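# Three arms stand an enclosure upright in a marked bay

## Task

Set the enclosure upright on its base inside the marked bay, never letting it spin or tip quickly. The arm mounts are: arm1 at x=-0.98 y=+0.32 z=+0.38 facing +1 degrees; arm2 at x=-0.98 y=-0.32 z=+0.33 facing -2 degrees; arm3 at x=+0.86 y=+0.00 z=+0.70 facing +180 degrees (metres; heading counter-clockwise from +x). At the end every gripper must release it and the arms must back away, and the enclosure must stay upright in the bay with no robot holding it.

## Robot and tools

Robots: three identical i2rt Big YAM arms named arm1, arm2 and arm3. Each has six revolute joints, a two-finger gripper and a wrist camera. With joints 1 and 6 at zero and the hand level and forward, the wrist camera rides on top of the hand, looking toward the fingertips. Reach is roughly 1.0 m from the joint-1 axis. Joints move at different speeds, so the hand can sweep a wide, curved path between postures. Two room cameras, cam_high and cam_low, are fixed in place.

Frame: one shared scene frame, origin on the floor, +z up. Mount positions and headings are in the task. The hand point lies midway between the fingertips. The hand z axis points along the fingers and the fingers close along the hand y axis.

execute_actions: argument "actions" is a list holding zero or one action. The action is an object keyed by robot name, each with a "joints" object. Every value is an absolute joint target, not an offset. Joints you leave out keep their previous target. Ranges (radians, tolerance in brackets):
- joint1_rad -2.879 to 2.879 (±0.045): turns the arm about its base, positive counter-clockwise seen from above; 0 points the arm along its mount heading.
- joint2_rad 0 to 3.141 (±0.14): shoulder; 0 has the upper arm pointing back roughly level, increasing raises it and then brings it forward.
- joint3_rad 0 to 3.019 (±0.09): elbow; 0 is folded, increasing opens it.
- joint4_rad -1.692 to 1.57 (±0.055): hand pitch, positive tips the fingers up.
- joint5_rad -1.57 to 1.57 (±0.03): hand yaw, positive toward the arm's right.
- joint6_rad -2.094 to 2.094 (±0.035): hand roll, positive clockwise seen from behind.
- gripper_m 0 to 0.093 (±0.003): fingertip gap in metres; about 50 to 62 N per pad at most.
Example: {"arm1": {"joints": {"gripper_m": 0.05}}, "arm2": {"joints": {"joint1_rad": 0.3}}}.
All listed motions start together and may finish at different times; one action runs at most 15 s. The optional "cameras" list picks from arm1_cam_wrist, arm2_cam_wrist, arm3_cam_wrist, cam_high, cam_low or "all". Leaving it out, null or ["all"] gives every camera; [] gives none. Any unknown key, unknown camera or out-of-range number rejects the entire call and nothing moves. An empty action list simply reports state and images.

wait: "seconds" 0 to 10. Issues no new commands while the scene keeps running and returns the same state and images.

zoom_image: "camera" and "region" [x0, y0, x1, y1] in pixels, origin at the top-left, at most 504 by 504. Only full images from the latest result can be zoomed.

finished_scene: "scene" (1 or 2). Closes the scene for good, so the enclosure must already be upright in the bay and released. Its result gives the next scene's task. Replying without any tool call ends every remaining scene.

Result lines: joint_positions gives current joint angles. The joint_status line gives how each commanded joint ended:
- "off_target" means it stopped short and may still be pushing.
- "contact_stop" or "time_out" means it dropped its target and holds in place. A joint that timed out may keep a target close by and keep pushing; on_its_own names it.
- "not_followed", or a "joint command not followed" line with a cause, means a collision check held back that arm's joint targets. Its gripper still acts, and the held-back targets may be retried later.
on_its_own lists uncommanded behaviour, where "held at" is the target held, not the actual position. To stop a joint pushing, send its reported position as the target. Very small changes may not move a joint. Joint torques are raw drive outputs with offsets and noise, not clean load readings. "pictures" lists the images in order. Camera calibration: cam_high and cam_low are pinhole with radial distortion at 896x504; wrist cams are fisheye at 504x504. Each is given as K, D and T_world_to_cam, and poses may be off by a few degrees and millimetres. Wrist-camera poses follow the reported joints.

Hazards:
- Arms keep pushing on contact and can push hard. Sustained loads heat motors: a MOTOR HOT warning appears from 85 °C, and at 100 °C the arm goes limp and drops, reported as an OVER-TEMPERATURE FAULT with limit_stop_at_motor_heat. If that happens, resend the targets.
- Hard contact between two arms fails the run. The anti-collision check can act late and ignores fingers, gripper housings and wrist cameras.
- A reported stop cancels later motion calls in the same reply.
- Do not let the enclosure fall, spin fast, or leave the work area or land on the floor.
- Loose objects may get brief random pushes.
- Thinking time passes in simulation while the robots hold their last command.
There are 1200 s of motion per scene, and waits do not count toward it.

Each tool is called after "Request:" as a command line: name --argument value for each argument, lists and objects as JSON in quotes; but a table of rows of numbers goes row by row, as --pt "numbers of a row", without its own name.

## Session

Request:
execute_actions --actions '[]'

Scene clock: 0.00 s.
Joint torques (N m, as the arm reports them, + toward a larger angle): no reading
Motor temperatures (°C, as the motors report them): arm1=[28 29 28 26 28 26] | arm2=[27 28 27 25 26 28] | arm3=[27 26 29 25 26 25]
arm1.joint_positions: joint1_rad=+0.249 joint2_rad=+0.618 joint3_rad=+1.349 joint4_rad=-1.160 joint5_rad=-0.303 joint6_rad=+0.255 gripper_m=+0.094
arm1.joint_status: not commanded
arm1.hand: x=-0.7520 y=+0.4354 z=+0.9461 quat_wxyz=(-0.484, +0.086, -0.831, -0.260) (m; scene frame)
arm2.joint_positions: joint1_rad=+0.186 joint2_rad=+0.500 joint3_rad=+1.396 joint4_rad=-1.285 joint5_rad=+0.122 joint6_rad=-0.418 gripper_m=+0.094
arm2.joint_status: not commanded
arm2.hand: x=-0.7883 y=-0.3093 z=+0.9076 quat_wxyz=(-0.541, +0.202, -0.807, +0.127) (m; scene frame)
arm3.joint_positions: joint1_rad=+0.053 joint2_rad=+0.454 joint3_rad=+1.406 joint4_rad=-1.325 joint5_rad=+0.171 joint6_rad=+0.151 gripper_m=+0.094
arm3.joint_status: not commanded
arm3.hand: x=+0.6931 y=+0.0186 z=+1.2783 quat_wxyz=(+0.013, -0.821, +0.086, +0.565) (m; scene frame)
pictures: arm1_cam_wrist, arm2_cam_wrist, arm3_cam_wrist, cam_high, cam_low
camera_calibration (this result's frames):
arm1_cam_wrist: T_world_to_cam=[[0.404547, -0.845667, -0.348123, 1.00976], [-0.860532, -0.223155, -0.457915, -0.113305], [0.309559, 0.484819, -0.818, 0.91657], [0, 0, 0, 1]] pos_world=[-0.789731, 0.384268, 1.04939]
arm2_cam_wrist: T_world_to_cam=[[0.207776, -0.884751, 0.417186, -0.487986], [-0.806512, -0.396283, -0.438745, -0.35676], [0.553504, -0.245305, -0.795901, 1.20346], [0, 0, 0, 1]] pos_world=[-0.852457, -0.277911, 1.00489]
arm3_cam_wrist: T_world_to_cam=[[0.138982, 0.988138, -0.0653223, -0.0339075], [0.8242, -0.151987, -0.545522, 0.135673], [-0.548979, 0.0219793, -0.835547, 1.56868], [0, 0, 0, 1]] pos_world=[0.754062, 0.0196474, 1.3825]
Images, in order (width x height): arm1_cam_wrist 504x504, arm2_cam_wrist 504x504, arm3_cam_wrist 504x504, cam_high 896x504, cam_low 896x504.

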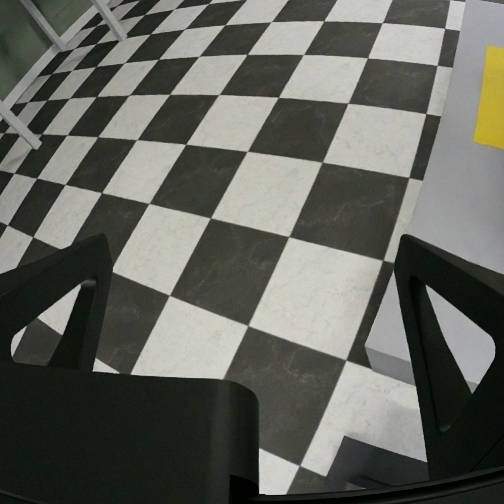

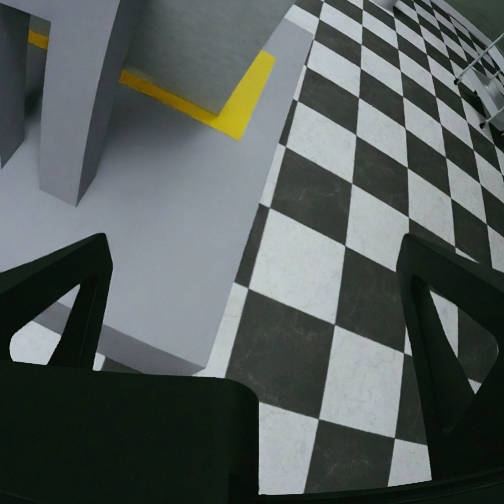

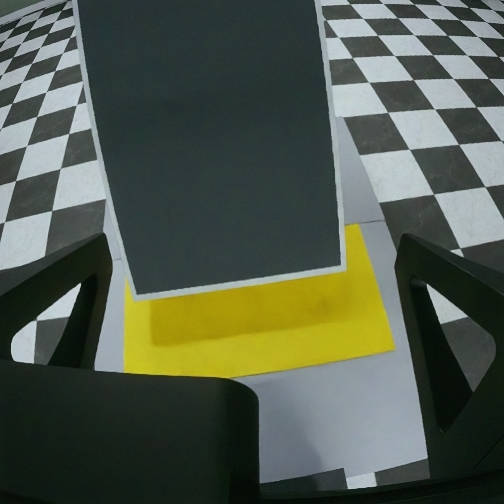

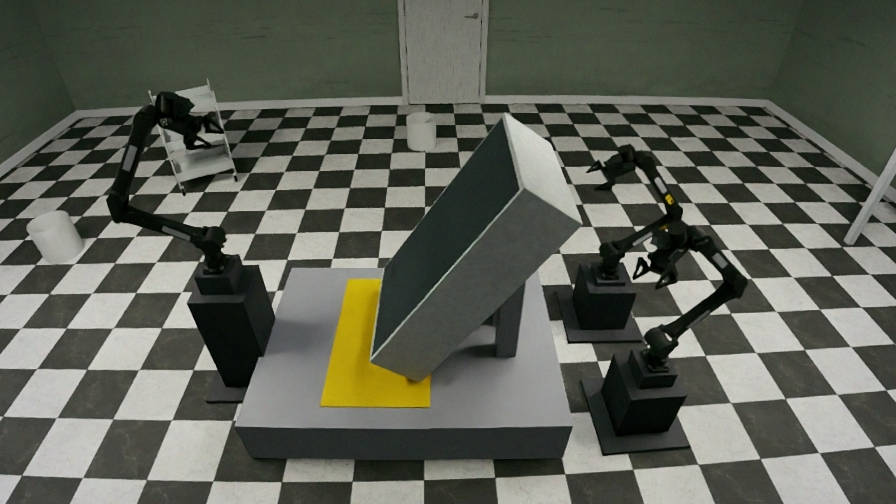

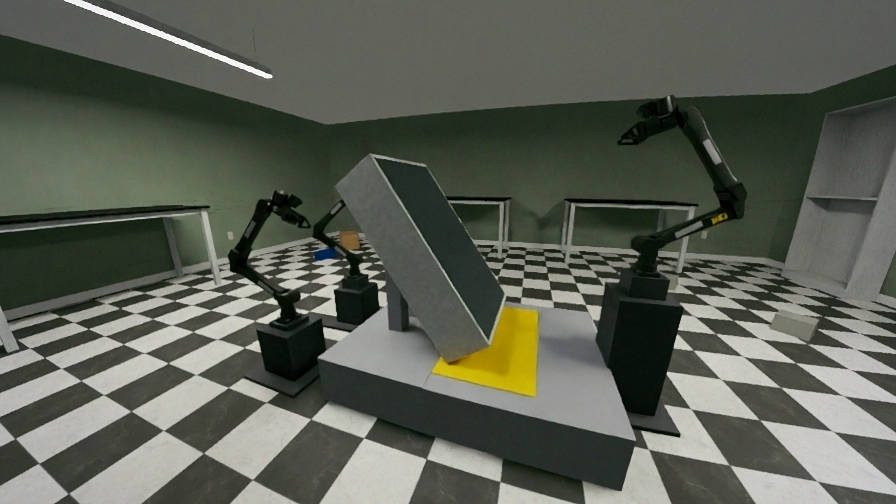

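Request:
zoom_image --camera "cam_high" --region '[310, 100, 610, 420]'

Region (310, 100, 610, 420) of cam_high's 896x504 image, scaled by 1.575, with more detail than that image has; it fills the left 472 columns of this view, and the rest is white.

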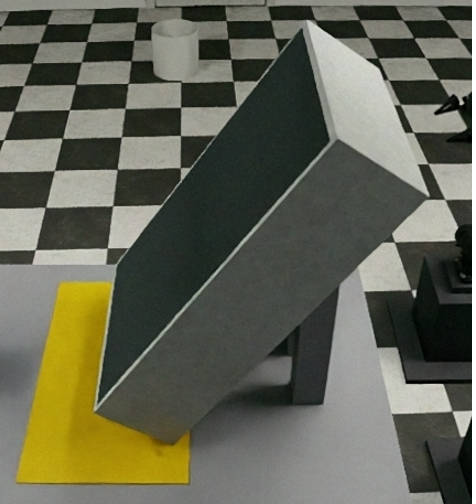

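Request:
execute_actions --actions '[{"arm1":{"joints":{"joint1_rad":-0.20,"joint2_rad":1.08,"joint3_rad":0.94,"joint4_rad":0.72,"joint5_rad":0,"joint6_rad":0,"gripper_m":0.0}},"arm2":{"joints":{"joint1_rad":0.15,"joint2_rad":1.02,"joint3_rad":1.04,"joint4_rad":0.57,"joint5_rad":0,"joint6_rad":0,"gripper_m":0.0}},"arm3":{"joints":{"joint1_rad":0.015,"joint2_rad":1.99,"joint3_rad":1.84,"joint4_rad":0.19,"joint5_rad":0,"joint6_rad":0,"gripper_m":0.0}}}]'

Scene clock: 3.43 s.
Joint torques (N m, as the arm reports them, + toward a larger angle): arm1=[ 1.72 -6.31 10.5   2.64  0.12 -0.11] | arm2=[-2.36 -4.61 12.76  2.13  0.01  0.08] | arm3=[ -1.4  -22.    11.69   3.42  -0.14  -0.07]
Motor temperatures (°C, as the motors report them): arm1=[28 29 29 26 28 26] | arm2=[27 28 29 25 26 28] | arm3=[27 26 30 25 26 25]
arm1.joint_positions: joint1_rad=-0.200 joint2_rad=+1.086 joint3_rad=+0.902 joint4_rad=+0.696 joint5_rad=-0.003 joint6_rad=+0.007 gripper_m=+0.000
arm1.joint_status: all done
arm1.hand: x=-0.4957 y=+0.2299 z=+0.9321 quat_wxyz=(-0.860, -0.047, -0.503, +0.075) (m; scene frame)
arm2.joint_positions: joint1_rad=+0.157 joint2_rad=+1.030 joint3_rad=+0.999 joint4_rad=+0.548 joint5_rad=+0.002 joint6_rad=-0.009 gripper_m=+0.000
arm2.joint_status: all done
arm2.hand: x=-0.4992 y=-0.2586 z=+0.9280 quat_wxyz=(-0.861, +0.035, -0.505, -0.046) (m; scene frame)
arm3.joint_positions: joint1_rad=+0.028 joint2_rad=+1.986 joint3_rad=+1.821 joint4_rad=+0.176 joint5_rad=+0.005 joint6_rad=+0.009 gripper_m=+0.000
arm3.joint_status: all done
arm3.hand: x=-0.0043 y=-0.0280 z=+1.0849 quat_wxyz=(-0.012, -0.705, -0.008, +0.710) (m; scene frame)
pictures: arm1_cam_wrist, arm2_cam_wrist, arm3_cam_wrist, cam_high, cam_low
camera_calibration (this result's frames):
arm1_cam_wrist: T_world_to_cam=[[-0.170486, -0.98535, 0.00440184, 0.145861], [-0.115227, 0.0154996, -0.993218, 0.868487], [0.9786, -0.169837, -0.116181, 0.753348], [0, 0, 0, 1]] pos_world=[-0.612286, 0.25821, 0.94948]
arm2_cam_wrist: T_world_to_cam=[[0.130301, -0.991152, 0.025293, -0.214214], [-0.107974, -0.0395442, -0.993367, 0.861099], [0.985578, 0.126705, -0.112172, 0.749491], [0, 0, 0, 1]] pos_world=[-0.617793, -0.273231, 0.944877]
arm3_cam_wrist: T_world_to_cam=[[-0.0403981, 0.999143, 0.00904337, 0.0153563], [0.576173, 0.0306888, -0.816752, 0.896207], [-0.816329, -0.0277846, -0.576919, 0.742102], [0, 0, 0, 1]] pos_world=[0.0900499, -0.0222276, 1.15997]
Images, in order (width x height): arm1_cam_wrist 504x504, arm2_cam_wrist 504x504, arm3_cam_wrist 504x504, cam_high 896x504, cam_low 896x504.

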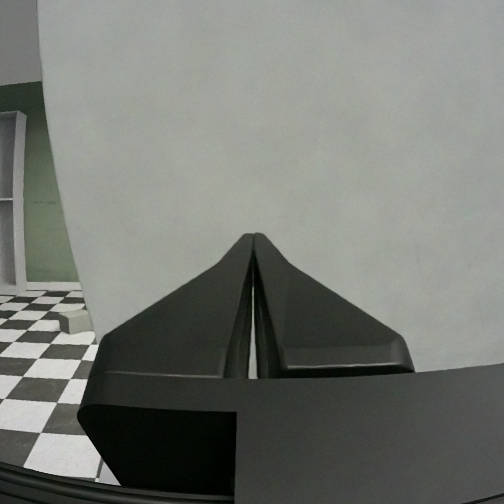

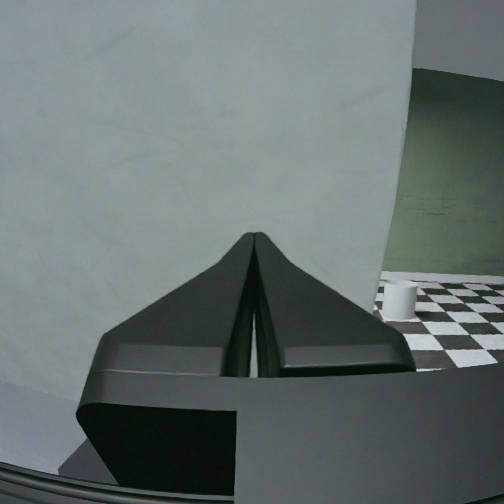

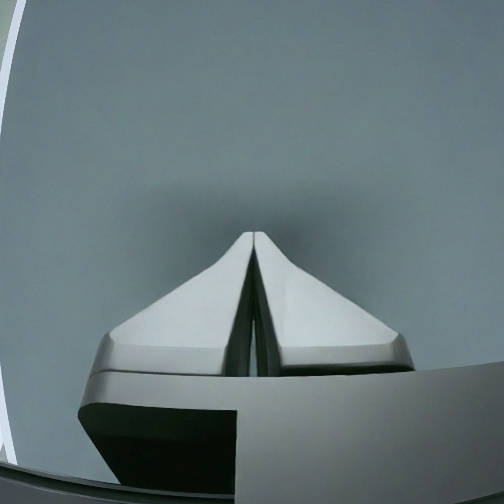

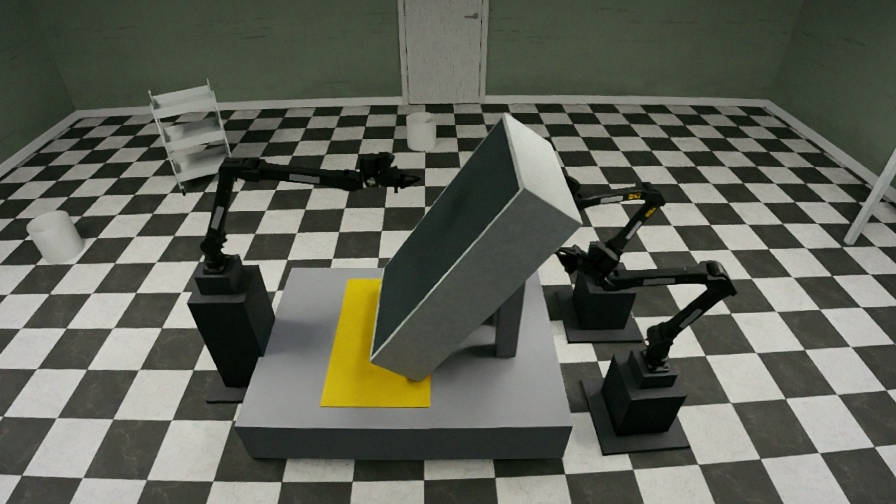

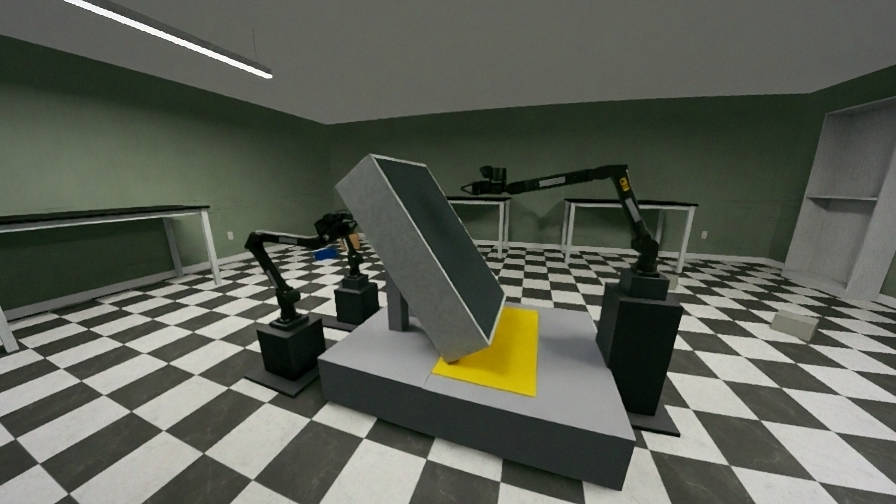

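Request:
execute_actions --actions '[{"arm1":{"joints":{"joint2_rad":1.22,"joint3_rad":1.05}},"arm2":{"joints":{"joint1_rad":0.195,"joint2_rad":1.15,"joint3_rad":1.14}},"arm3":{"joints":{"joint1_rad":-0.01}}}]' --cameras '[]'

Scene clock: 4.63 s.
Joint torques (N m, as the arm reports them, + toward a larger angle): arm1=[ 1.82 -3.8  12.89  1.59  0.05 -0.11] | arm2=[-1.98 -1.41 13.83  1.47  0.08  0.09] | arm3=[ -0.77 -21.39  11.63   3.46  -0.12  -0.07]
Motor temperatures (°C, as the motors report them): arm1=[28 29 30 26 28 26] | arm2=[27 28 29 25 26 28] | arm3=[27 27 30 25 26 25]
arm1.joint_positions: joint1_rad=-0.200 joint2_rad=+1.174 joint3_rad=+0.975 joint4_rad=+0.719 joint5_rad=-0.001 joint6_rad=+0.007 gripper_m=+0.000
arm1.joint_status: all done
arm1.hand: x=-0.4656 y=+0.2240 z=+0.9369 quat_wxyz=(-0.862, -0.047, -0.500, +0.076) (m; scene frame)
arm2.joint_positions: joint1_rad=+0.188 joint2_rad=+1.101 joint3_rad=+1.080 joint4_rad=+0.567 joint5_rad=+0.001 joint6_rad=-0.009 gripper_m=+0.000
arm2.joint_status: all done
arm2.hand: x=-0.4789 y=-0.2402 z=+0.9467 quat_wxyz=(-0.868, +0.042, -0.492, -0.061) (m; scene frame)
arm3.joint_positions: joint1_rad=-0.004 joint2_rad=+1.986 joint3_rad=+1.821 joint4_rad=+0.176 joint5_rad=+0.004 joint6_rad=+0.009 gripper_m=+0.000
arm3.joint_status: all done
arm3.hand: x=-0.0048 y=-0.0003 z=+1.0850 quat_wxyz=(-0.001, -0.705, +0.003, +0.710) (m; scene frame)
pictures: none
No camera images: the call's "cameras" was empty. Leave "cameras" out to get every camera's image.

Request:
execute_actions --actions '[{"arm1":{"joints":{"joint2_rad":1.31,"joint3_rad":1.11}},"arm2":{"joints":{"joint2_rad":1.24,"joint3_rad":1.205}}}]' --cameras '[]'

Request:
execute_actions --actions '[{"arm1":{"joints":{"joint2_rad":1.39,"joint3_rad":1.19}},"arm2":{"joints":{"joint2_rad":1.32,"joint3_rad":1.28}}}]' --cameras '[]'

Request:
execute_actions --actions '[{"arm1":{"joints":{"joint2_rad":1.47,"joint3_rad":1.275}},"arm2":{"joints":{"joint2_rad":1.40,"joint3_rad":1.36}}}]' --cameras '[]'

Request:
execute_actions --actions '[{"arm1":{"joints":{"joint2_rad":1.545,"joint3_rad":1.365}},"arm2":{"joints":{"joint2_rad":1.48,"joint3_rad":1.445}}}]' --cameras '["cam_low","cam_high"]'

Scene clock: 5.87 s.
Joint torques (N m, as the arm reports them, + toward a larger angle): arm1=[ 1.74 -1.73 13.48  0.29  0.27 -0.11] | arm2=[-1.95  1.01 15.37  0.56 -0.29  0.09] | arm3=[ -0.75 -21.56  11.75   3.44  -0.11  -0.07]
Motor temperatures (°C, as the motors report them): arm1=[28 29 31 26 28 26] | arm2=[27 28 31 25 26 28] | arm3=[27 27 30 25 26 25]
arm1.joint_positions: joint1_rad=-0.198 joint2_rad=+1.227 joint3_rad=+1.024 joint4_rad=+0.747 joint5_rad=-0.007 joint6_rad=+0.007 gripper_m=+0.000
arm1.joint_status: all done
arm1.hand: x=-0.4489 y=+0.2229 z=+0.9446 quat_wxyz=(-0.868, -0.043, -0.489, +0.074) (m; scene frame)
arm2.joint_positions: joint1_rad=+0.187 joint2_rad=+1.152 joint3_rad=+1.129 joint4_rad=+0.592 joint5_rad=+0.010 joint6_rad=-0.009 gripper_m=+0.000
arm2.joint_status: all done
arm2.hand: x=-0.4626 y=-0.2400 z=+0.9554 quat_wxyz=(-0.873, +0.037, -0.482, -0.058) (m; scene frame)
arm3.joint_positions: joint1_rad=-0.004 joint2_rad=+1.986 joint3_rad=+1.821 joint4_rad=+0.176 joint5_rad=+0.004 joint6_rad=+0.009 gripper_m=+0.000
arm3.joint_status: not commanded
arm3.hand: x=-0.0048 y=-0.0003 z=+1.0850 quat_wxyz=(-0.001, -0.705, +0.003, +0.710) (m; scene frame)
pictures: none
No camera images: the call's "cameras" was empty. Leave "cameras" out to get every camera's image.

Scene clock: 6.73 s.
Joint torques (N m, as the arm reports them, + toward a larger angle): arm1=[ 1.57 -6.15 12.41 -0.05 -0.04 -0.1 ] | arm2=[-1.85 -1.64 13.42  0.45 -0.05  0.06] | arm3=[ -0.8  -21.38  11.74   3.44  -0.12  -0.07]
Motor temperatures (°C, as the motors report them): arm1=[28 29 31 26 28 26] | arm2=[27 28 31 25 26 28] | arm3=[27 27 31 26 26 25]
arm1.joint_positions: joint1_rad=-0.196 joint2_rad=+1.338 joint3_rad=+1.121 joint4_rad=+0.753 joint5_rad=+0.001 joint6_rad=+0.007 gripper_m=+0.000
arm1.joint_status: all done
arm1.hand: x=-0.4075 y=+0.2150 z=+0.9428 quat_wxyz=(-0.866, -0.046, -0.492, +0.075) (m; scene frame)
arm2.joint_positions: joint1_rad=+0.184 joint2_rad=+1.247 joint3_rad=+1.226 joint4_rad=+0.596 joint5_rad=+0.003 joint6_rad=-0.009 gripper_m=+0.000
arm2.joint_status: all done
arm2.hand: x=-0.4277 y=-0.2347 z=+0.9640 quat_wxyz=(-0.875, +0.039, -0.480, -0.059) (m; scene frame)
arm3.joint_positions: joint1_rad=-0.004 joint2_rad=+1.986 joint3_rad=+1.821 joint4_rad=+0.176 joint5_rad=+0.004 joint6_rad=+0.009 gripper_m=+0.000
arm3.joint_status: not commanded
arm3.hand: x=-0.0048 y=-0.0003 z=+1.0850 quat_wxyz=(-0.001, -0.705, +0.003, +0.710) (m; scene frame)
pictures: none
No camera images: the call's "cameras" was empty. Leave "cameras" out to get every camera's image.

Scene clock: 7.60 s.
Joint torques (N m, as the arm reports them, + toward a larger angle): arm1=[ 1.55 -6.99 12.57  0.09  0.   -0.1 ] | arm2=[-0.94 -2.86 13.19  0.59 -0.04  0.13] | arm3=[ -0.78 -21.4   11.77   3.43  -0.11  -0.07]
Motor temperatures (°C, as the motors report them): arm1=[28 29 32 26 28 26] | arm2=[27 28 32 25 26 28] | arm3=[27 27 31 26 26 25]
arm1.joint_positions: joint1_rad=-0.196 joint2_rad=+1.422 joint3_rad=+1.205 joint4_rad=+0.752 joint5_rad=-0.001 joint6_rad=+0.007 gripper_m=+0.000
arm1.joint_status: all done
arm1.hand: x=-0.3755 y=+0.2094 z=+0.9428 quat_wxyz=(-0.866, -0.046, -0.493, +0.075) (m; scene frame)
arm2.joint_positions: joint1_rad=+0.186 joint2_rad=+1.330 joint3_rad=+1.310 joint4_rad=+0.596 joint5_rad=+0.002 joint6_rad=-0.009 gripper_m=+0.000
arm2.joint_status: all done
arm2.hand: x=-0.3968 y=-0.2290 z=+0.9678 quat_wxyz=(-0.875, +0.040, -0.479, -0.060) (m; scene frame)
arm3.joint_positions: joint1_rad=-0.004 joint2_rad=+1.986 joint3_rad=+1.821 joint4_rad=+0.176 joint5_rad=+0.004 joint6_rad=+0.009 gripper_m=+0.000
arm3.joint_status: not commanded
arm3.hand: x=-0.0048 y=-0.0003 z=+1.0850 quat_wxyz=(-0.001, -0.705, +0.003, +0.710) (m; scene frame)
pictures: none
No camera images: the call's "cameras" was empty. Leave "cameras" out to get every camera's image.

Scene clock: 8.47 s.
Joint torques (N m, as the arm reports them, + toward a larger angle): arm1=[ 1.31 -9.38 12.25  0.29  0.05 -0.12] | arm2=[-1.93 -5.47 12.86  0.49  0.05  0.09] | arm3=[ -0.76 -21.35  11.75   3.45  -0.11  -0.07]
Motor temperatures (°C, as the motors report them): arm1=[28 29 32 26 28 26] | arm2=[27 28 32 25 26 28] | arm3=[27 28 31 26 26 25]
arm1.joint_positions: joint1_rad=-0.196 joint2_rad=+1.511 joint3_rad=+1.299 joint4_rad=+0.747 joint5_rad=-0.001 joint6_rad=+0.007 gripper_m=+0.000
arm1.joint_status: all done
arm1.hand: x=-0.3414 y=+0.2036 z=+0.9419 quat_wxyz=(-0.866, -0.045, -0.493, +0.074) (m; scene frame)
arm2.joint_positions: joint1_rad=+0.188 joint2_rad=+1.422 joint3_rad=+1.400 joint4_rad=+0.596 joint5_rad=+0.001 joint6_rad=-0.009 gripper_m=+0.000
arm2.joint_status: all done
arm2.hand: x=-0.3617 y=-0.2220 z=+0.9669 quat_wxyz=(-0.874, +0.041, -0.480, -0.061) (m; scene frame)
arm3.joint_positions: joint1_rad=-0.004 joint2_rad=+1.986 joint3_rad=+1.821 joint4_rad=+0.176 joint5_rad=+0.004 joint6_rad=+0.009 gripper_m=+0.000
arm3.joint_status: not commanded
arm3.hand: x=-0.0048 y=-0.0003 z=+1.0850 quat_wxyz=(-0.001, -0.705, +0.003, +0.710) (m; scene frame)
pictures: cam_high, cam_low
Images, in order (width x height): cam_high 896x504, cam_low 896x504.

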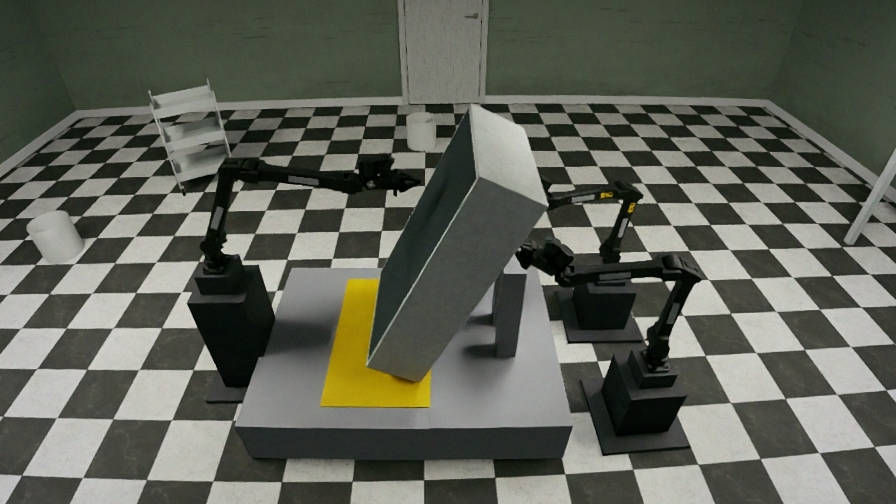

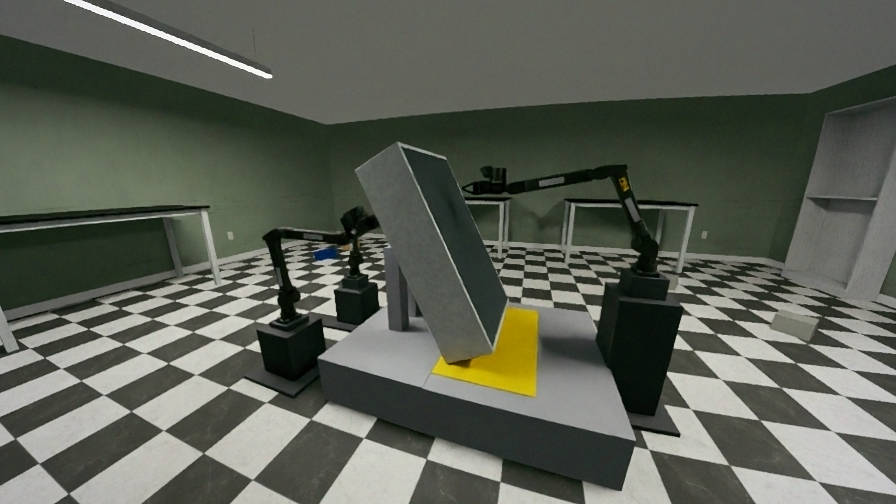

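Request:
execute_actions --actions '[{"arm1":{"joints":{"joint2_rad":1.62,"joint3_rad":1.46}},"arm2":{"joints":{"joint2_rad":1.555,"joint3_rad":1.525}}}]' --cameras '[]'

Request:
execute_actions --actions '[{"arm1":{"joints":{"joint2_rad":1.695,"joint3_rad":1.56}},"arm2":{"joints":{"joint2_rad":1.63,"joint3_rad":1.615}}}]' --cameras '["cam_low"]'

Scene clock: 9.63 s.
Joint torques (N m, as the arm reports them, + toward a larger angle): arm1=[  1.26 -11.13  12.39   0.47   0.1   -0.11] | arm2=[-1.72 -7.91 12.51  0.64  0.11  0.09] | arm3=[ -0.79 -21.33  11.76   3.44  -0.11  -0.07]
Motor temperatures (°C, as the motors report them): arm1=[28 29 33 26 28 26] | arm2=[27 28 33 25 26 28] | arm3=[27 28 32 26 26 25]
arm1.joint_positions: joint1_rad=-0.195 joint2_rad=+1.590 joint3_rad=+1.391 joint4_rad=+0.744 joint5_rad=-0.002 joint6_rad=+0.007 gripper_m=+0.000
arm1.joint_status: all done
arm1.hand: x=-0.3121 y=+0.1990 z=+0.9447 quat_wxyz=(-0.868, -0.044, -0.488, +0.074) (m; scene frame)
arm2.joint_positions: joint1_rad=+0.190 joint2_rad=+1.512 joint3_rad=+1.483 joint4_rad=+0.595 joint5_rad=+0.000 joint6_rad=-0.009 gripper_m=+0.000
arm2.joint_status: all done
arm2.hand: x=-0.3269 y=-0.2152 z=+0.9598 quat_wxyz=(-0.872, +0.042, -0.483, -0.062) (m; scene frame)
arm3.joint_positions: joint1_rad=-0.004 joint2_rad=+1.986 joint3_rad=+1.821 joint4_rad=+0.176 joint5_rad=+0.004 joint6_rad=+0.009 gripper_m=+0.000
arm3.joint_status: not commanded
arm3.hand: x=-0.0048 y=-0.0003 z=+1.0850 quat_wxyz=(-0.001, -0.705, +0.003, +0.710) (m; scene frame)
pictures: none
No camera images: the call's "cameras" was empty. Leave "cameras" out to get every camera's image.

Scene clock: 10.50 s.
Joint torques (N m, as the arm reports them, + toward a larger angle): arm1=[  1.17 -13.47  12.39   0.73   0.13  -0.1 ] | arm2=[ -2.3  -10.39  12.71   0.93   0.11   0.06] | arm3=[ -0.74 -21.35  11.75   3.44  -0.11  -0.07]
Motor temperatures (°C, as the motors report them): arm1=[28 29 33 26 28 26] | arm2=[27 28 33 25 26 28] | arm3=[27 28 32 26 26 25]
arm1.joint_positions: joint1_rad=-0.194 joint2_rad=+1.677 joint3_rad=+1.494 joint4_rad=+0.737 joint5_rad=-0.003 joint6_rad=+0.007 gripper_m=+0.000
arm1.joint_status: all done
arm1.hand: x=-0.2799 y=+0.1939 z=+0.9443 quat_wxyz=(-0.870, -0.043, -0.485, +0.074) (m; scene frame)
arm2.joint_positions: joint1_rad=+0.190 joint2_rad=+1.606 joint3_rad=+1.572 joint4_rad=+0.587 joint5_rad=+0.000 joint6_rad=-0.009 gripper_m=+0.000
arm2.joint_status: all done
arm2.hand: x=-0.2901 y=-0.2097 z=+0.9490 quat_wxyz=(-0.869, +0.042, -0.489, -0.062) (m; scene frame)
arm3.joint_positions: joint1_rad=-0.004 joint2_rad=+1.986 joint3_rad=+1.821 joint4_rad=+0.176 joint5_rad=+0.004 joint6_rad=+0.009 gripper_m=+0.000
arm3.joint_status: not commanded
arm3.hand: x=-0.0048 y=-0.0003 z=+1.0850 quat_wxyz=(-0.001, -0.705, +0.003, +0.710) (m; scene frame)
pictures: cam_low
Images, in order (width x height): cam_low 896x504.

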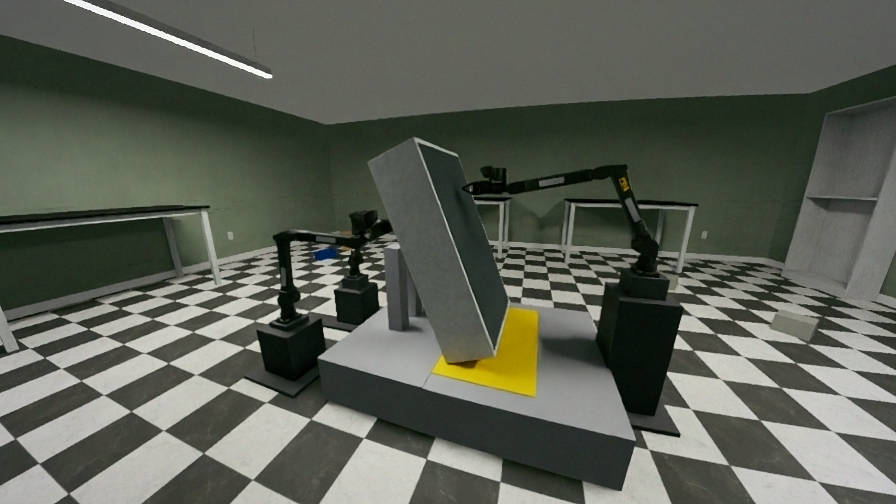

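Request:
execute_actions --actions '[{"arm1":{"joints":{"joint2_rad":1.77,"joint3_rad":1.66}},"arm2":{"joints":{"joint2_rad":1.705,"joint3_rad":1.72}}}]' --cameras '["cam_low","cam_high"]'

Scene clock: 12.13 s.
Joint torques (N m, as the arm reports them, + toward a larger angle): arm1=[  1.28 -15.51  12.22   0.95   0.19  -0.1 ] | arm2=[ -2.01 -12.42  13.22   0.97   0.07   0.1 ] | arm3=[ -0.74 -21.    11.9    3.43  -0.11  -0.07]
Motor temperatures (°C, as the motors report them): arm1=[28 29 34 26 28 26] | arm2=[27 28 34 25 26 28] | arm3=[27 28 32 26 26 25]
arm1.joint_positions: joint1_rad=-0.194 joint2_rad=+1.764 joint3_rad=+1.594 joint4_rad=+0.731 joint5_rad=-0.004 joint6_rad=+0.007 gripper_m=+0.000
arm1.joint_status: all done
arm1.hand: x=-0.2488 y=+0.1888 z=+0.9400 quat_wxyz=(-0.872, -0.043, -0.482, +0.073) (m; scene frame)
arm2.joint_positions: joint1_rad=+0.189 joint2_rad=+1.693 joint3_rad=+1.670 joint4_rad=+0.580 joint5_rad=+0.001 joint6_rad=-0.009 gripper_m=+0.000
arm2.joint_status: all done
arm2.hand: x=-0.2585 y=-0.2055 z=+0.9452 quat_wxyz=(-0.870, +0.042, -0.487, -0.061) (m; scene frame)
arm3.joint_positions: joint1_rad=-0.004 joint2_rad=+1.981 joint3_rad=+1.820 joint4_rad=+0.177 joint5_rad=+0.004 joint6_rad=+0.009 gripper_m=+0.000
arm3.joint_status: not commanded
arm3.hand: x=-0.0035 y=-0.0003 z=+1.0892 quat_wxyz=(-0.001, -0.702, +0.003, +0.712) (m; scene frame)
pictures: cam_high, cam_low
Images, in order (width x height): cam_high 896x504, cam_low 896x504.

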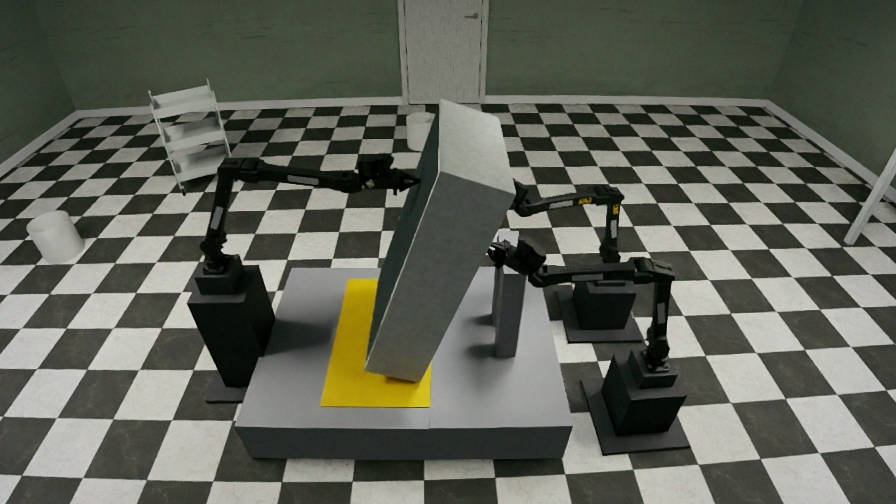

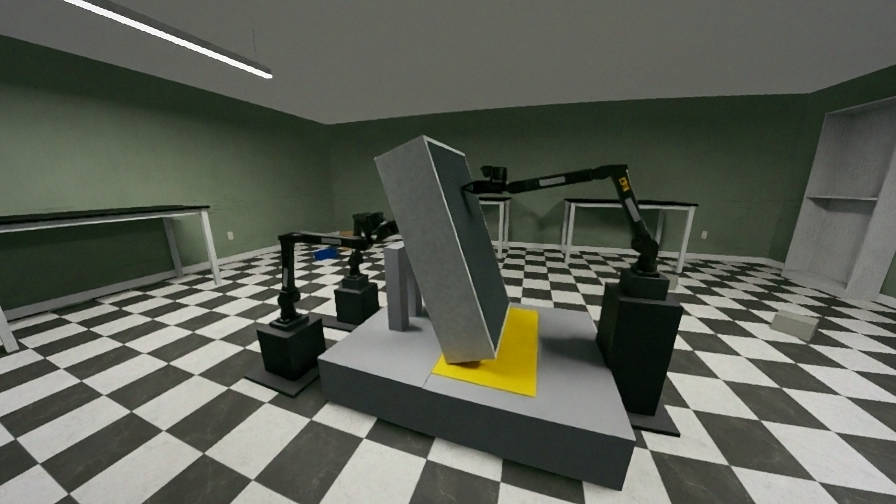

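Request:
execute_actions --actions '[{"arm1":{"joints":{"joint2_rad":1.855,"joint3_rad":1.77}},"arm2":{"joints":{"joint2_rad":1.795,"joint3_rad":1.83}},"arm3":{"joints":{"joint2_rad":1.918,"joint3_rad":1.728}}}]' --cameras '[]'

Scene clock: 13.67 s.
Joint torques (N m, as the arm reports them, + toward a larger angle): arm1=[  1.03 -16.98  12.39   0.92   0.18  -0.1 ] | arm2=[ -1.98 -13.77  13.6    1.11   0.05   0.09] | arm3=[ -0.78 -19.48   9.75   3.29  -0.09  -0.07]
Motor temperatures (°C, as the motors report them): arm1=[28 30 35 26 28 26] | arm2=[27 28 35 25 26 28] | arm3=[27 28 32 26 26 25]
arm1.joint_positions: joint1_rad=-0.193 joint2_rad=+1.848 joint3_rad=+1.701 joint4_rad=+0.731 joint5_rad=-0.004 joint6_rad=+0.007 gripper_m=+0.000
arm1.joint_status: all done
arm1.hand: x=-0.2211 y=+0.1842 z=+0.9401 quat_wxyz=(-0.878, -0.041, -0.472, +0.074) (m; scene frame)
arm2.joint_positions: joint1_rad=+0.188 joint2_rad=+1.785 joint3_rad=+1.777 joint4_rad=+0.580 joint5_rad=+0.001 joint6_rad=-0.009 gripper_m=+0.000
arm2.joint_status: all done
arm2.hand: x=-0.2273 y=-0.2017 z=+0.9419 quat_wxyz=(-0.874, +0.041, -0.480, -0.061) (m; scene frame)
arm3.joint_positions: joint1_rad=-0.004 joint2_rad=+1.896 joint3_rad=+1.734 joint4_rad=+0.180 joint5_rad=+0.003 joint6_rad=+0.009 gripper_m=+0.000
arm3.joint_status: all done
arm3.hand: x=+0.0244 y=-0.0006 z=+1.1060 quat_wxyz=(-0.001, -0.702, +0.003, +0.712) (m; scene frame)
pictures: none
No camera images: the call's "cameras" was empty. Leave "cameras" out to get every camera's image.

Request:
execute_actions --actions '[{"arm1":{"joints":{"joint2_rad":1.95,"joint3_rad":1.895}},"arm2":{"joints":{"joint2_rad":1.89,"joint3_rad":1.96}},"arm3":{"joints":{"joint2_rad":1.84,"joint3_rad":1.625}}}]' --cameras '["cam_high"]'

Scene clock: 14.93 s.
Joint torques (N m, as the arm reports them, + toward a larger angle): arm1=[  1.04 -18.19  12.46   0.86   0.16  -0.1 ] | arm2=[ -2.17 -15.61  13.69   0.92   0.03   0.08] | arm3=[ -0.96 -16.32  10.78   3.13  -0.01  -0.07]
Motor temperatures (°C, as the motors report them): arm1=[28 30 35 26 28 26] | arm2=[27 29 36 25 26 28] | arm3=[27 28 32 26 26 25]
arm1.joint_positions: joint1_rad=-0.194 joint2_rad=+1.945 joint3_rad=+1.826 joint4_rad=+0.731 joint5_rad=-0.004 joint6_rad=+0.007 gripper_m=+0.000
arm1.joint_status: all done
arm1.hand: x=-0.1914 y=+0.1786 z=+0.9383 quat_wxyz=(-0.884, -0.040, -0.460, +0.074) (m; scene frame)
arm2.joint_positions: joint1_rad=+0.187 joint2_rad=+1.879 joint3_rad=+1.905 joint4_rad=+0.580 joint5_rad=+0.002 joint6_rad=-0.009 gripper_m=+0.000
arm2.joint_status: all done
arm2.hand: x=-0.1997 y=-0.1981 z=+0.9465 quat_wxyz=(-0.882, +0.039, -0.465, -0.061) (m; scene frame)
arm3.joint_positions: joint1_rad=-0.004 joint2_rad=+1.804 joint3_rad=+1.616 joint4_rad=+0.183 joint5_rad=+0.001 joint6_rad=+0.009 gripper_m=+0.000
arm3.joint_status: all done
arm3.hand: x=+0.0579 y=-0.0009 z=+1.1063 quat_wxyz=(-0.002, -0.710, +0.002, +0.704) (m; scene frame)
pictures: cam_high
Images, in order (width x height): cam_high 896x504.

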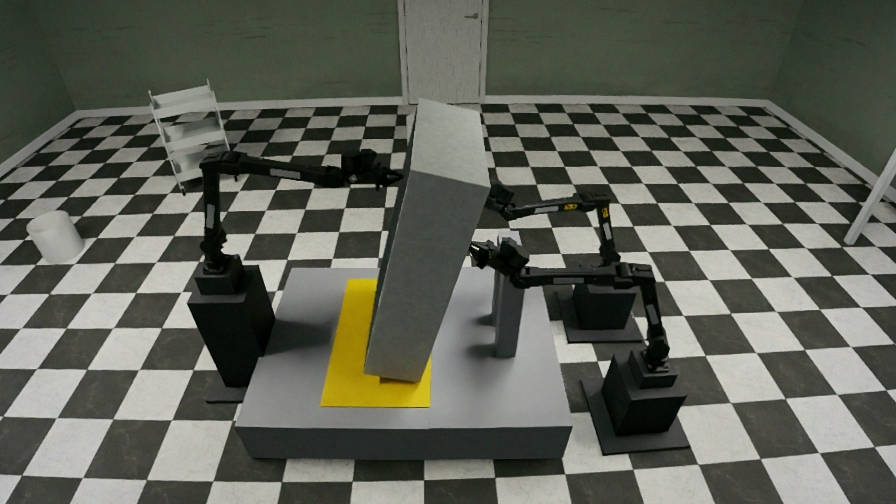

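Request:
execute_actions --actions '[{"arm1":{"joints":{"joint2_rad":2.01,"joint3_rad":1.98}},"arm2":{"joints":{"joint2_rad":1.95,"joint3_rad":2.045}},"arm3":{"joints":{"joint2_rad":1.775,"joint3_rad":1.545}}}]' --cameras '[]'

Request:
execute_actions --actions '[{"arm3":{"joints":{"joint2_rad":1.715,"joint3_rad":1.47}}}]' --cameras '[]'

Request:
execute_actions --actions '[{"arm3":{"joints":{"joint2_rad":1.657,"joint3_rad":1.397}},"arm1":{"joints":{"joint2_rad":1.86,"joint3_rad":1.74}},"arm2":{"joints":{"joint2_rad":1.80,"joint3_rad":1.81}}}]' --cameras '["cam_low"]'

Scene clock: 16.47 s.
Joint torques (N m, as the arm reports them, + toward a larger angle): arm1=[  1.24 -18.08  12.47   0.81   0.17  -0.11] | arm2=[ -1.81 -16.37  13.57   0.86   0.03   0.05] | arm3=[ -0.76 -15.75  11.21   3.02   0.08  -0.07]
Motor temperatures (°C, as the motors report them): arm1=[28 30 35 26 28 26] | arm2=[27 29 36 25 26 28] | arm3=[27 28 33 26 26 25]
arm1.joint_positions: joint1_rad=-0.194 joint2_rad=+1.997 joint3_rad=+1.910 joint4_rad=+0.731 joint5_rad=-0.004 joint6_rad=+0.007 gripper_m=+0.000
arm1.joint_status: all done
arm1.hand: x=-0.1783 y=+0.1762 z=+0.9464 quat_wxyz=(-0.892, -0.039, -0.445, +0.075) (m; scene frame)
arm2.joint_positions: joint1_rad=+0.189 joint2_rad=+1.938 joint3_rad=+1.990 joint4_rad=+0.580 joint5_rad=+0.002 joint6_rad=-0.009 gripper_m=+0.000
arm2.joint_status: all done
arm2.hand: x=-0.1842 y=-0.1948 z=+0.9501 quat_wxyz=(-0.888, +0.038, -0.454, -0.062) (m; scene frame)
arm3.joint_positions: joint1_rad=-0.004 joint2_rad=+1.740 joint3_rad=+1.531 joint4_rad=+0.184 joint5_rad=-0.002 joint6_rad=+0.009 gripper_m=+0.000
arm3.joint_status: all done
arm3.hand: x=+0.0824 y=-0.0013 z=+1.1029 quat_wxyz=(-0.003, -0.717, +0.001, +0.697) (m; scene frame)
pictures: none
No camera images: the call's "cameras" was empty. Leave "cameras" out to get every camera's image.

Scene clock: 17.63 s.
Joint torques (N m, as the arm reports them, + toward a larger angle): arm1=[  1.17 -17.87  12.49   0.83   0.18  -0.1 ] | arm2=[ -1.47 -16.49  13.49   0.86   0.     0.08] | arm3=[ -0.77 -14.54  11.86   3.33   0.11  -0.07]
Motor temperatures (°C, as the motors report them): arm1=[28 30 36 26 28 26] | arm2=[27 29 37 25 26 28] | arm3=[27 28 33 26 26 25]
arm1.joint_positions: joint1_rad=-0.194 joint2_rad=+1.997 joint3_rad=+1.910 joint4_rad=+0.731 joint5_rad=-0.004 joint6_rad=+0.007 gripper_m=+0.000
arm1.joint_status: not commanded
arm1.hand: x=-0.1783 y=+0.1762 z=+0.9464 quat_wxyz=(-0.892, -0.039, -0.445, +0.075) (m; scene frame)
arm2.joint_positions: joint1_rad=+0.189 joint2_rad=+1.938 joint3_rad=+1.990 joint4_rad=+0.580 joint5_rad=+0.002 joint6_rad=-0.009 gripper_m=+0.000
arm2.joint_status: not commanded
arm2.hand: x=-0.1842 y=-0.1948 z=+0.9501 quat_wxyz=(-0.888, +0.038, -0.454, -0.062) (m; scene frame)
arm3.joint_positions: joint1_rad=-0.004 joint2_rad=+1.676 joint3_rad=+1.448 joint4_rad=+0.179 joint5_rad=-0.003 joint6_rad=+0.009 gripper_m=+0.000
arm3.joint_status: all done
arm3.hand: x=+0.1076 y=-0.0016 z=+1.0970 quat_wxyz=(-0.003, -0.726, +0.001, +0.688) (m; scene frame)
pictures: none
No camera images: the call's "cameras" was empty. Leave "cameras" out to get every camera's image.

Scene clock: 18.73 s.
Joint torques (N m, as the arm reports them, + toward a larger angle): arm1=[  1.32 -19.11   8.     0.92   0.16  -0.11] | arm2=[ -2.04 -16.85   9.72   1.21   0.05   0.06] | arm3=[ -0.76 -12.62  12.93   3.8    0.22  -0.07]
Motor temperatures (°C, as the motors report them): arm1=[28 31 36 26 28 26] | arm2=[27 29 37 25 26 28] | arm3=[27 28 33 26 26 25]
arm1.joint_positions: joint1_rad=-0.194 joint2_rad=+1.878 joint3_rad=+1.742 joint4_rad=+0.731 joint5_rad=-0.004 joint6_rad=+0.007 gripper_m=+0.000
arm1.joint_status: all done
arm1.hand: x=-0.2120 y=+0.1823 z=+0.9418 quat_wxyz=(-0.880, -0.041, -0.467, +0.074) (m; scene frame)
arm2.joint_positions: joint1_rad=+0.189 joint2_rad=+1.813 joint3_rad=+1.804 joint4_rad=+0.579 joint5_rad=+0.002 joint6_rad=-0.009 gripper_m=+0.000
arm2.joint_status: all done
arm2.hand: x=-0.2173 y=-0.1999 z=+0.9366 quat_wxyz=(-0.873, +0.041, -0.482, -0.061) (m; scene frame)
arm3.joint_positions: joint1_rad=-0.003 joint2_rad=+1.605 joint3_rad=+1.362 joint4_rad=+0.169 joint5_rad=-0.007 joint6_rad=+0.009 gripper_m=+0.000
arm3.joint_status: all done
arm3.hand: x=+0.1360 y=-0.0026 z=+1.0926 quat_wxyz=(-0.004, -0.734, -0.001, +0.679) (m; scene frame)
pictures: cam_low
Images, in order (width x height): cam_low 896x504.

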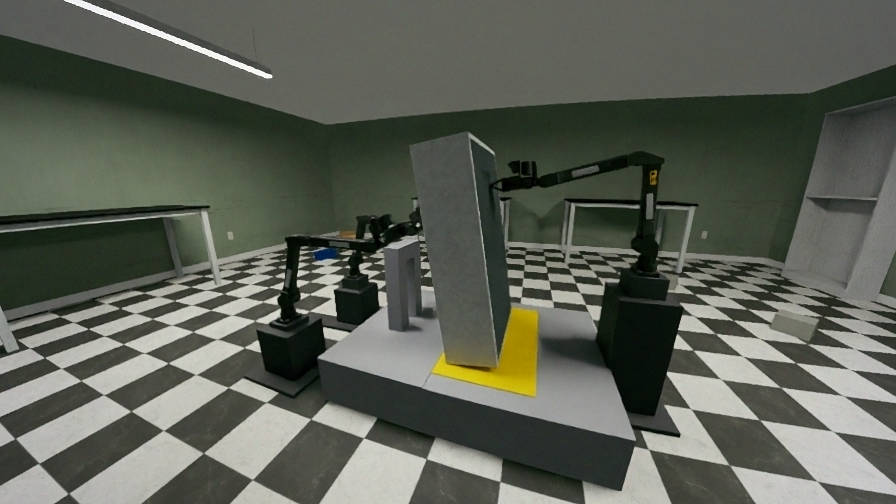

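Request:
execute_actions --actions '[{"arm3":{"joints":{"joint2_rad":1.60,"joint3_rad":1.325}},"arm1":{"joints":{"joint2_rad":1.68,"joint3_rad":1.54}},"arm2":{"joints":{"joint2_rad":1.62,"joint3_rad":1.61}}}]' --cameras '[]'

Request:
execute_actions --actions '[{"arm3":{"joints":{"joint2_rad":1.545,"joint3_rad":1.255}},"arm1":{"joints":{"joint2_rad":1.49,"joint3_rad":1.34}},"arm2":{"joints":{"joint2_rad":1.43,"joint3_rad":1.41}}}]' --cameras '[]'

Request:
execute_actions --actions '[{"arm3":{"joints":{"joint2_rad":1.493,"joint3_rad":1.187}},"arm1":{"joints":{"joint2_rad":1.30,"joint3_rad":1.15}},"arm2":{"joints":{"joint2_rad":1.24,"joint3_rad":1.22}}}]' --cameras '[]'

Request:
execute_actions --actions '[{"arm3":{"joints":{"joint2_rad":1.445,"joint3_rad":1.123}}}]' --cameras '["cam_low"]'

Scene clock: 20.10 s.
Joint torques (N m, as the arm reports them, + toward a larger angle): arm1=[  1.22 -15.12   7.97   1.03   0.18  -0.12] | arm2=[ -1.56 -13.08   9.74   1.2    0.04   0.14] | arm3=[ -1.01 -10.8   13.74   4.15   0.26  -0.07]
Motor temperatures (°C, as the motors report them): arm1=[28 31 35 26 28 26] | arm2=[27 30 36 25 26 28] | arm3=[27 28 33 26 26 25]
arm1.joint_positions: joint1_rad=-0.194 joint2_rad=+1.684 joint3_rad=+1.542 joint4_rad=+0.729 joint5_rad=-0.004 joint6_rad=+0.007 gripper_m=+0.000
arm1.joint_status: all done
arm1.hand: x=-0.2789 y=+0.1942 z=+0.9655 quat_wxyz=(-0.878, -0.041, -0.471, +0.074) (m; scene frame)
arm2.joint_positions: joint1_rad=+0.189 joint2_rad=+1.620 joint3_rad=+1.604 joint4_rad=+0.576 joint5_rad=+0.002 joint6_rad=-0.009 gripper_m=+0.000
arm2.joint_status: all done
arm2.hand: x=-0.2854 y=-0.2103 z=+0.9561 quat_wxyz=(-0.871, +0.041, -0.486, -0.061) (m; scene frame)
arm3.joint_positions: joint1_rad=-0.002 joint2_rad=+1.535 joint3_rad=+1.279 joint4_rad=+0.162 joint5_rad=-0.008 joint6_rad=+0.009 gripper_m=+0.000
arm3.joint_status: all done
arm3.hand: x=+0.1640 y=-0.0038 z=+1.0871 quat_wxyz=(-0.005, -0.741, -0.001, +0.671) (m; scene frame)
pictures: none
No camera images: the call's "cameras" was empty. Leave "cameras" out to get every camera's image.

Scene clock: 21.20 s.
Joint torques (N m, as the arm reports them, + toward a larger angle): arm1=[  1.22 -11.54   8.12   1.01   0.17  -0.11] | arm2=[-1.56 -9.43  9.72  1.36  0.04  0.13] | arm3=[-1.15 -8.57 14.56  4.37  0.3  -0.07]
Motor temperatures (°C, as the motors report them): arm1=[28 31 35 26 28 26] | arm2=[27 30 36 25 26 28] | arm3=[27 28 34 26 26 25]
arm1.joint_positions: joint1_rad=-0.194 joint2_rad=+1.490 joint3_rad=+1.341 joint4_rad=+0.729 joint5_rad=-0.004 joint6_rad=+0.007 gripper_m=+0.000
arm1.joint_status: all done
arm1.hand: x=-0.3505 y=+0.2071 z=+0.9761 quat_wxyz=(-0.877, -0.042, -0.473, +0.074) (m; scene frame)
arm2.joint_positions: joint1_rad=+0.189 joint2_rad=+1.427 joint3_rad=+1.403 joint4_rad=+0.575 joint5_rad=+0.002 joint6_rad=-0.009 gripper_m=+0.000
arm2.joint_status: all done
arm2.hand: x=-0.3571 y=-0.2213 z=+0.9614 quat_wxyz=(-0.869, +0.041, -0.490, -0.061) (m; scene frame)
arm3.joint_positions: joint1_rad=+0.000 joint2_rad=+1.468 joint3_rad=+1.198 joint4_rad=+0.158 joint5_rad=-0.009 joint6_rad=+0.009 gripper_m=+0.000
arm3.joint_status: all done
arm3.hand: x=+0.1914 y=-0.0050 z=+1.0810 quat_wxyz=(-0.006, -0.747, -0.002, +0.665) (m; scene frame)
pictures: none
No camera images: the call's "cameras" was empty. Leave "cameras" out to get every camera's image.

Scene clock: 22.23 s.
Joint torques (N m, as the arm reports them, + toward a larger angle): arm1=[ 1.19 -9.17  8.08  1.03  0.18 -0.11] | arm2=[-1.72 -7.24  9.9   1.21  0.06  0.1 ] | arm3=[-1.26 -6.88 15.06  4.6   0.36 -0.07]
Motor temperatures (°C, as the motors report them): arm1=[28 31 35 26 28 26] | arm2=[27 30 36 25 26 28] | arm3=[27 28 34 26 26 25]
arm1.joint_positions: joint1_rad=-0.194 joint2_rad=+1.297 joint3_rad=+1.150 joint4_rad=+0.729 joint5_rad=-0.004 joint6_rad=+0.007 gripper_m=+0.000
arm1.joint_status: all done
arm1.hand: x=-0.4235 y=+0.2201 z=+0.9770 quat_wxyz=(-0.877, -0.042, -0.473, +0.074) (m; scene frame)
arm2.joint_positions: joint1_rad=+0.189 joint2_rad=+1.234 joint3_rad=+1.212 joint4_rad=+0.575 joint5_rad=+0.002 joint6_rad=-0.009 gripper_m=+0.000
arm2.joint_status: all done
arm2.hand: x=-0.4302 y=-0.2326 z=+0.9585 quat_wxyz=(-0.869, +0.041, -0.489, -0.061) (m; scene frame)
arm3.joint_positions: joint1_rad=+0.001 joint2_rad=+1.402 joint3_rad=+1.122 joint4_rad=+0.153 joint5_rad=-0.011 joint6_rad=+0.009 gripper_m=+0.000
arm3.joint_status: all done
arm3.hand: x=+0.2184 y=-0.0061 z=+1.0742 quat_wxyz=(-0.007, -0.752, -0.003, +0.659) (m; scene frame)
pictures: none
No camera images: the call's "cameras" was empty. Leave "cameras" out to get every camera's image.

Scene clock: 23.17 s.
Joint torques (N m, as the arm reports them, + toward a larger angle): arm1=[ 1.12 -8.93  8.02  0.99  0.17 -0.1 ] | arm2=[-1.54 -5.97 10.    1.12  0.02  0.08] | arm3=[-1.42 -4.82 15.97  4.79  0.43 -0.06]
Motor temperatures (°C, as the motors report them): arm1=[28 31 35 26 28 26] | arm2=[27 30 36 25 26 28] | arm3=[27 28 34 26 26 25]
arm1.joint_positions: joint1_rad=-0.194 joint2_rad=+1.297 joint3_rad=+1.150 joint4_rad=+0.729 joint5_rad=-0.004 joint6_rad=+0.007 gripper_m=+0.000
arm1.joint_status: not commanded
arm1.hand: x=-0.4235 y=+0.2201 z=+0.9770 quat_wxyz=(-0.877, -0.042, -0.473, +0.074) (m; scene frame)
arm2.joint_positions: joint1_rad=+0.189 joint2_rad=+1.234 joint3_rad=+1.212 joint4_rad=+0.575 joint5_rad=+0.002 joint6_rad=-0.009 gripper_m=+0.000
arm2.joint_status: not commanded
arm2.hand: x=-0.4302 y=-0.2326 z=+0.9585 quat_wxyz=(-0.869, +0.041, -0.489, -0.061) (m; scene frame)
arm3.joint_positions: joint1_rad=+0.003 joint2_rad=+1.341 joint3_rad=+1.050 joint4_rad=+0.148 joint5_rad=-0.013 joint6_rad=+0.008 gripper_m=+0.000
arm3.joint_status: all done
arm3.hand: x=+0.2436 y=-0.0072 z=+1.0667 quat_wxyz=(-0.009, -0.757, -0.005, +0.654) (m; scene frame)
pictures: cam_low
Images, in order (width x height): cam_low 896x504.

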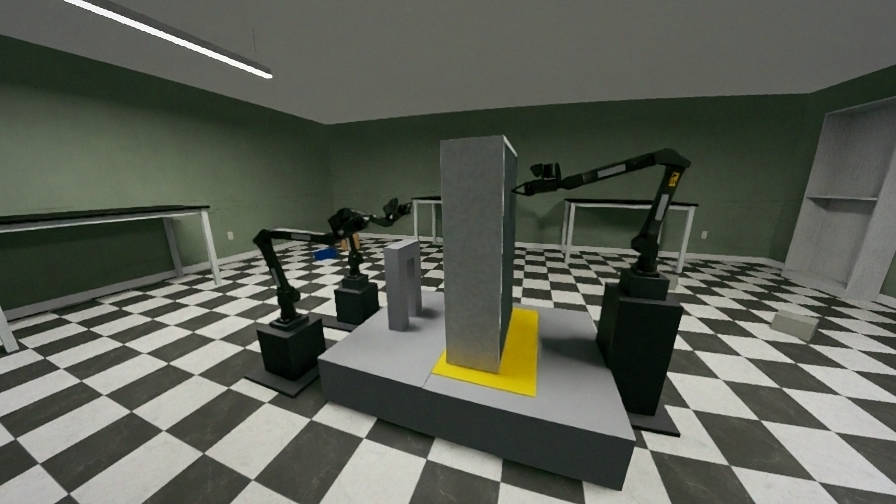

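Request:
execute_actions --actions '[]' --cameras '["cam_high", "cam_low"]'

Scene clock: 23.47 s.
Joint torques (N m, as the arm reports them, + toward a larger angle): arm1=[ 1.19 -8.88  8.1   1.07  0.16 -0.1 ] | arm2=[-1.42 -6.07  9.96  1.24  0.03  0.12] | arm3=[-1.29 -4.84 15.85  4.87  0.43 -0.06]
Motor temperatures (°C, as the motors report them): arm1=[28 31 35 26 28 26] | arm2=[27 30 36 25 26 28] | arm3=[27 28 35 26 26 25]
arm1.joint_positions: joint1_rad=-0.194 joint2_rad=+1.297 joint3_rad=+1.150 joint4_rad=+0.729 joint5_rad=-0.004 joint6_rad=+0.007 gripper_m=+0.000
arm1.joint_status: not commanded
arm1.hand: x=-0.4235 y=+0.2201 z=+0.9770 quat_wxyz=(-0.877, -0.042, -0.473, +0.074) (m; scene frame)
arm2.joint_positions: joint1_rad=+0.189 joint2_rad=+1.234 joint3_rad=+1.212 joint4_rad=+0.575 joint5_rad=+0.002 joint6_rad=-0.009 gripper_m=+0.000
arm2.joint_status: not commanded
arm2.hand: x=-0.4302 y=-0.2326 z=+0.9585 quat_wxyz=(-0.869, +0.041, -0.489, -0.061) (m; scene frame)
arm3.joint_positions: joint1_rad=+0.003 joint2_rad=+1.341 joint3_rad=+1.050 joint4_rad=+0.148 joint5_rad=-0.013 joint6_rad=+0.008 gripper_m=+0.000
arm3.joint_status: all done
arm3.hand: x=+0.2436 y=-0.0072 z=+1.0667 quat_wxyz=(-0.009, -0.757, -0.005, +0.654) (m; scene frame)
pictures: cam_high, cam_low
Images, in order (width x height): cam_high 896x504, cam_low 896x504.

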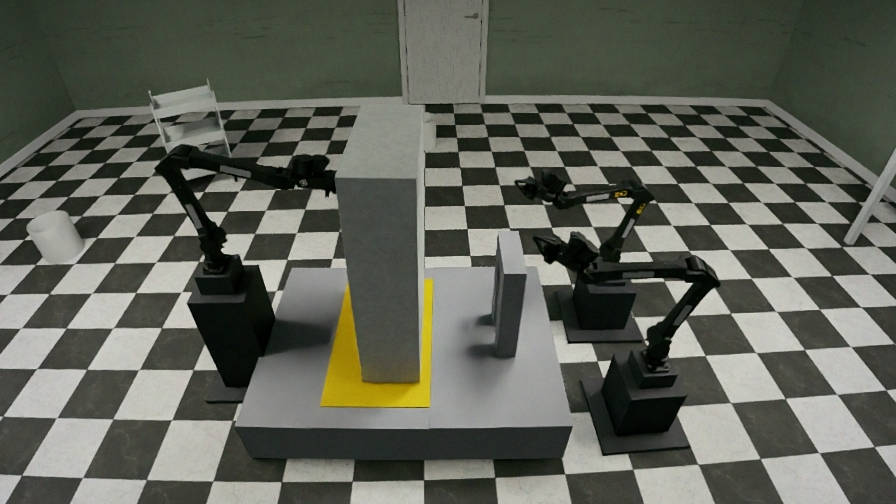

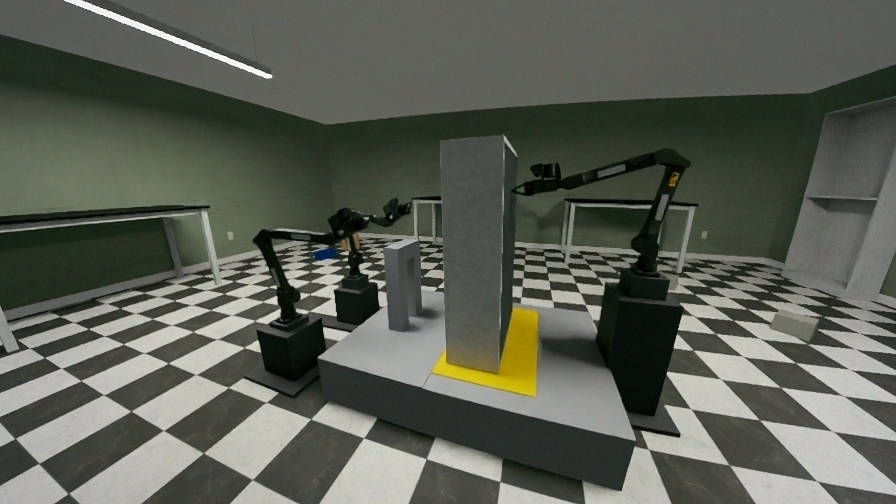

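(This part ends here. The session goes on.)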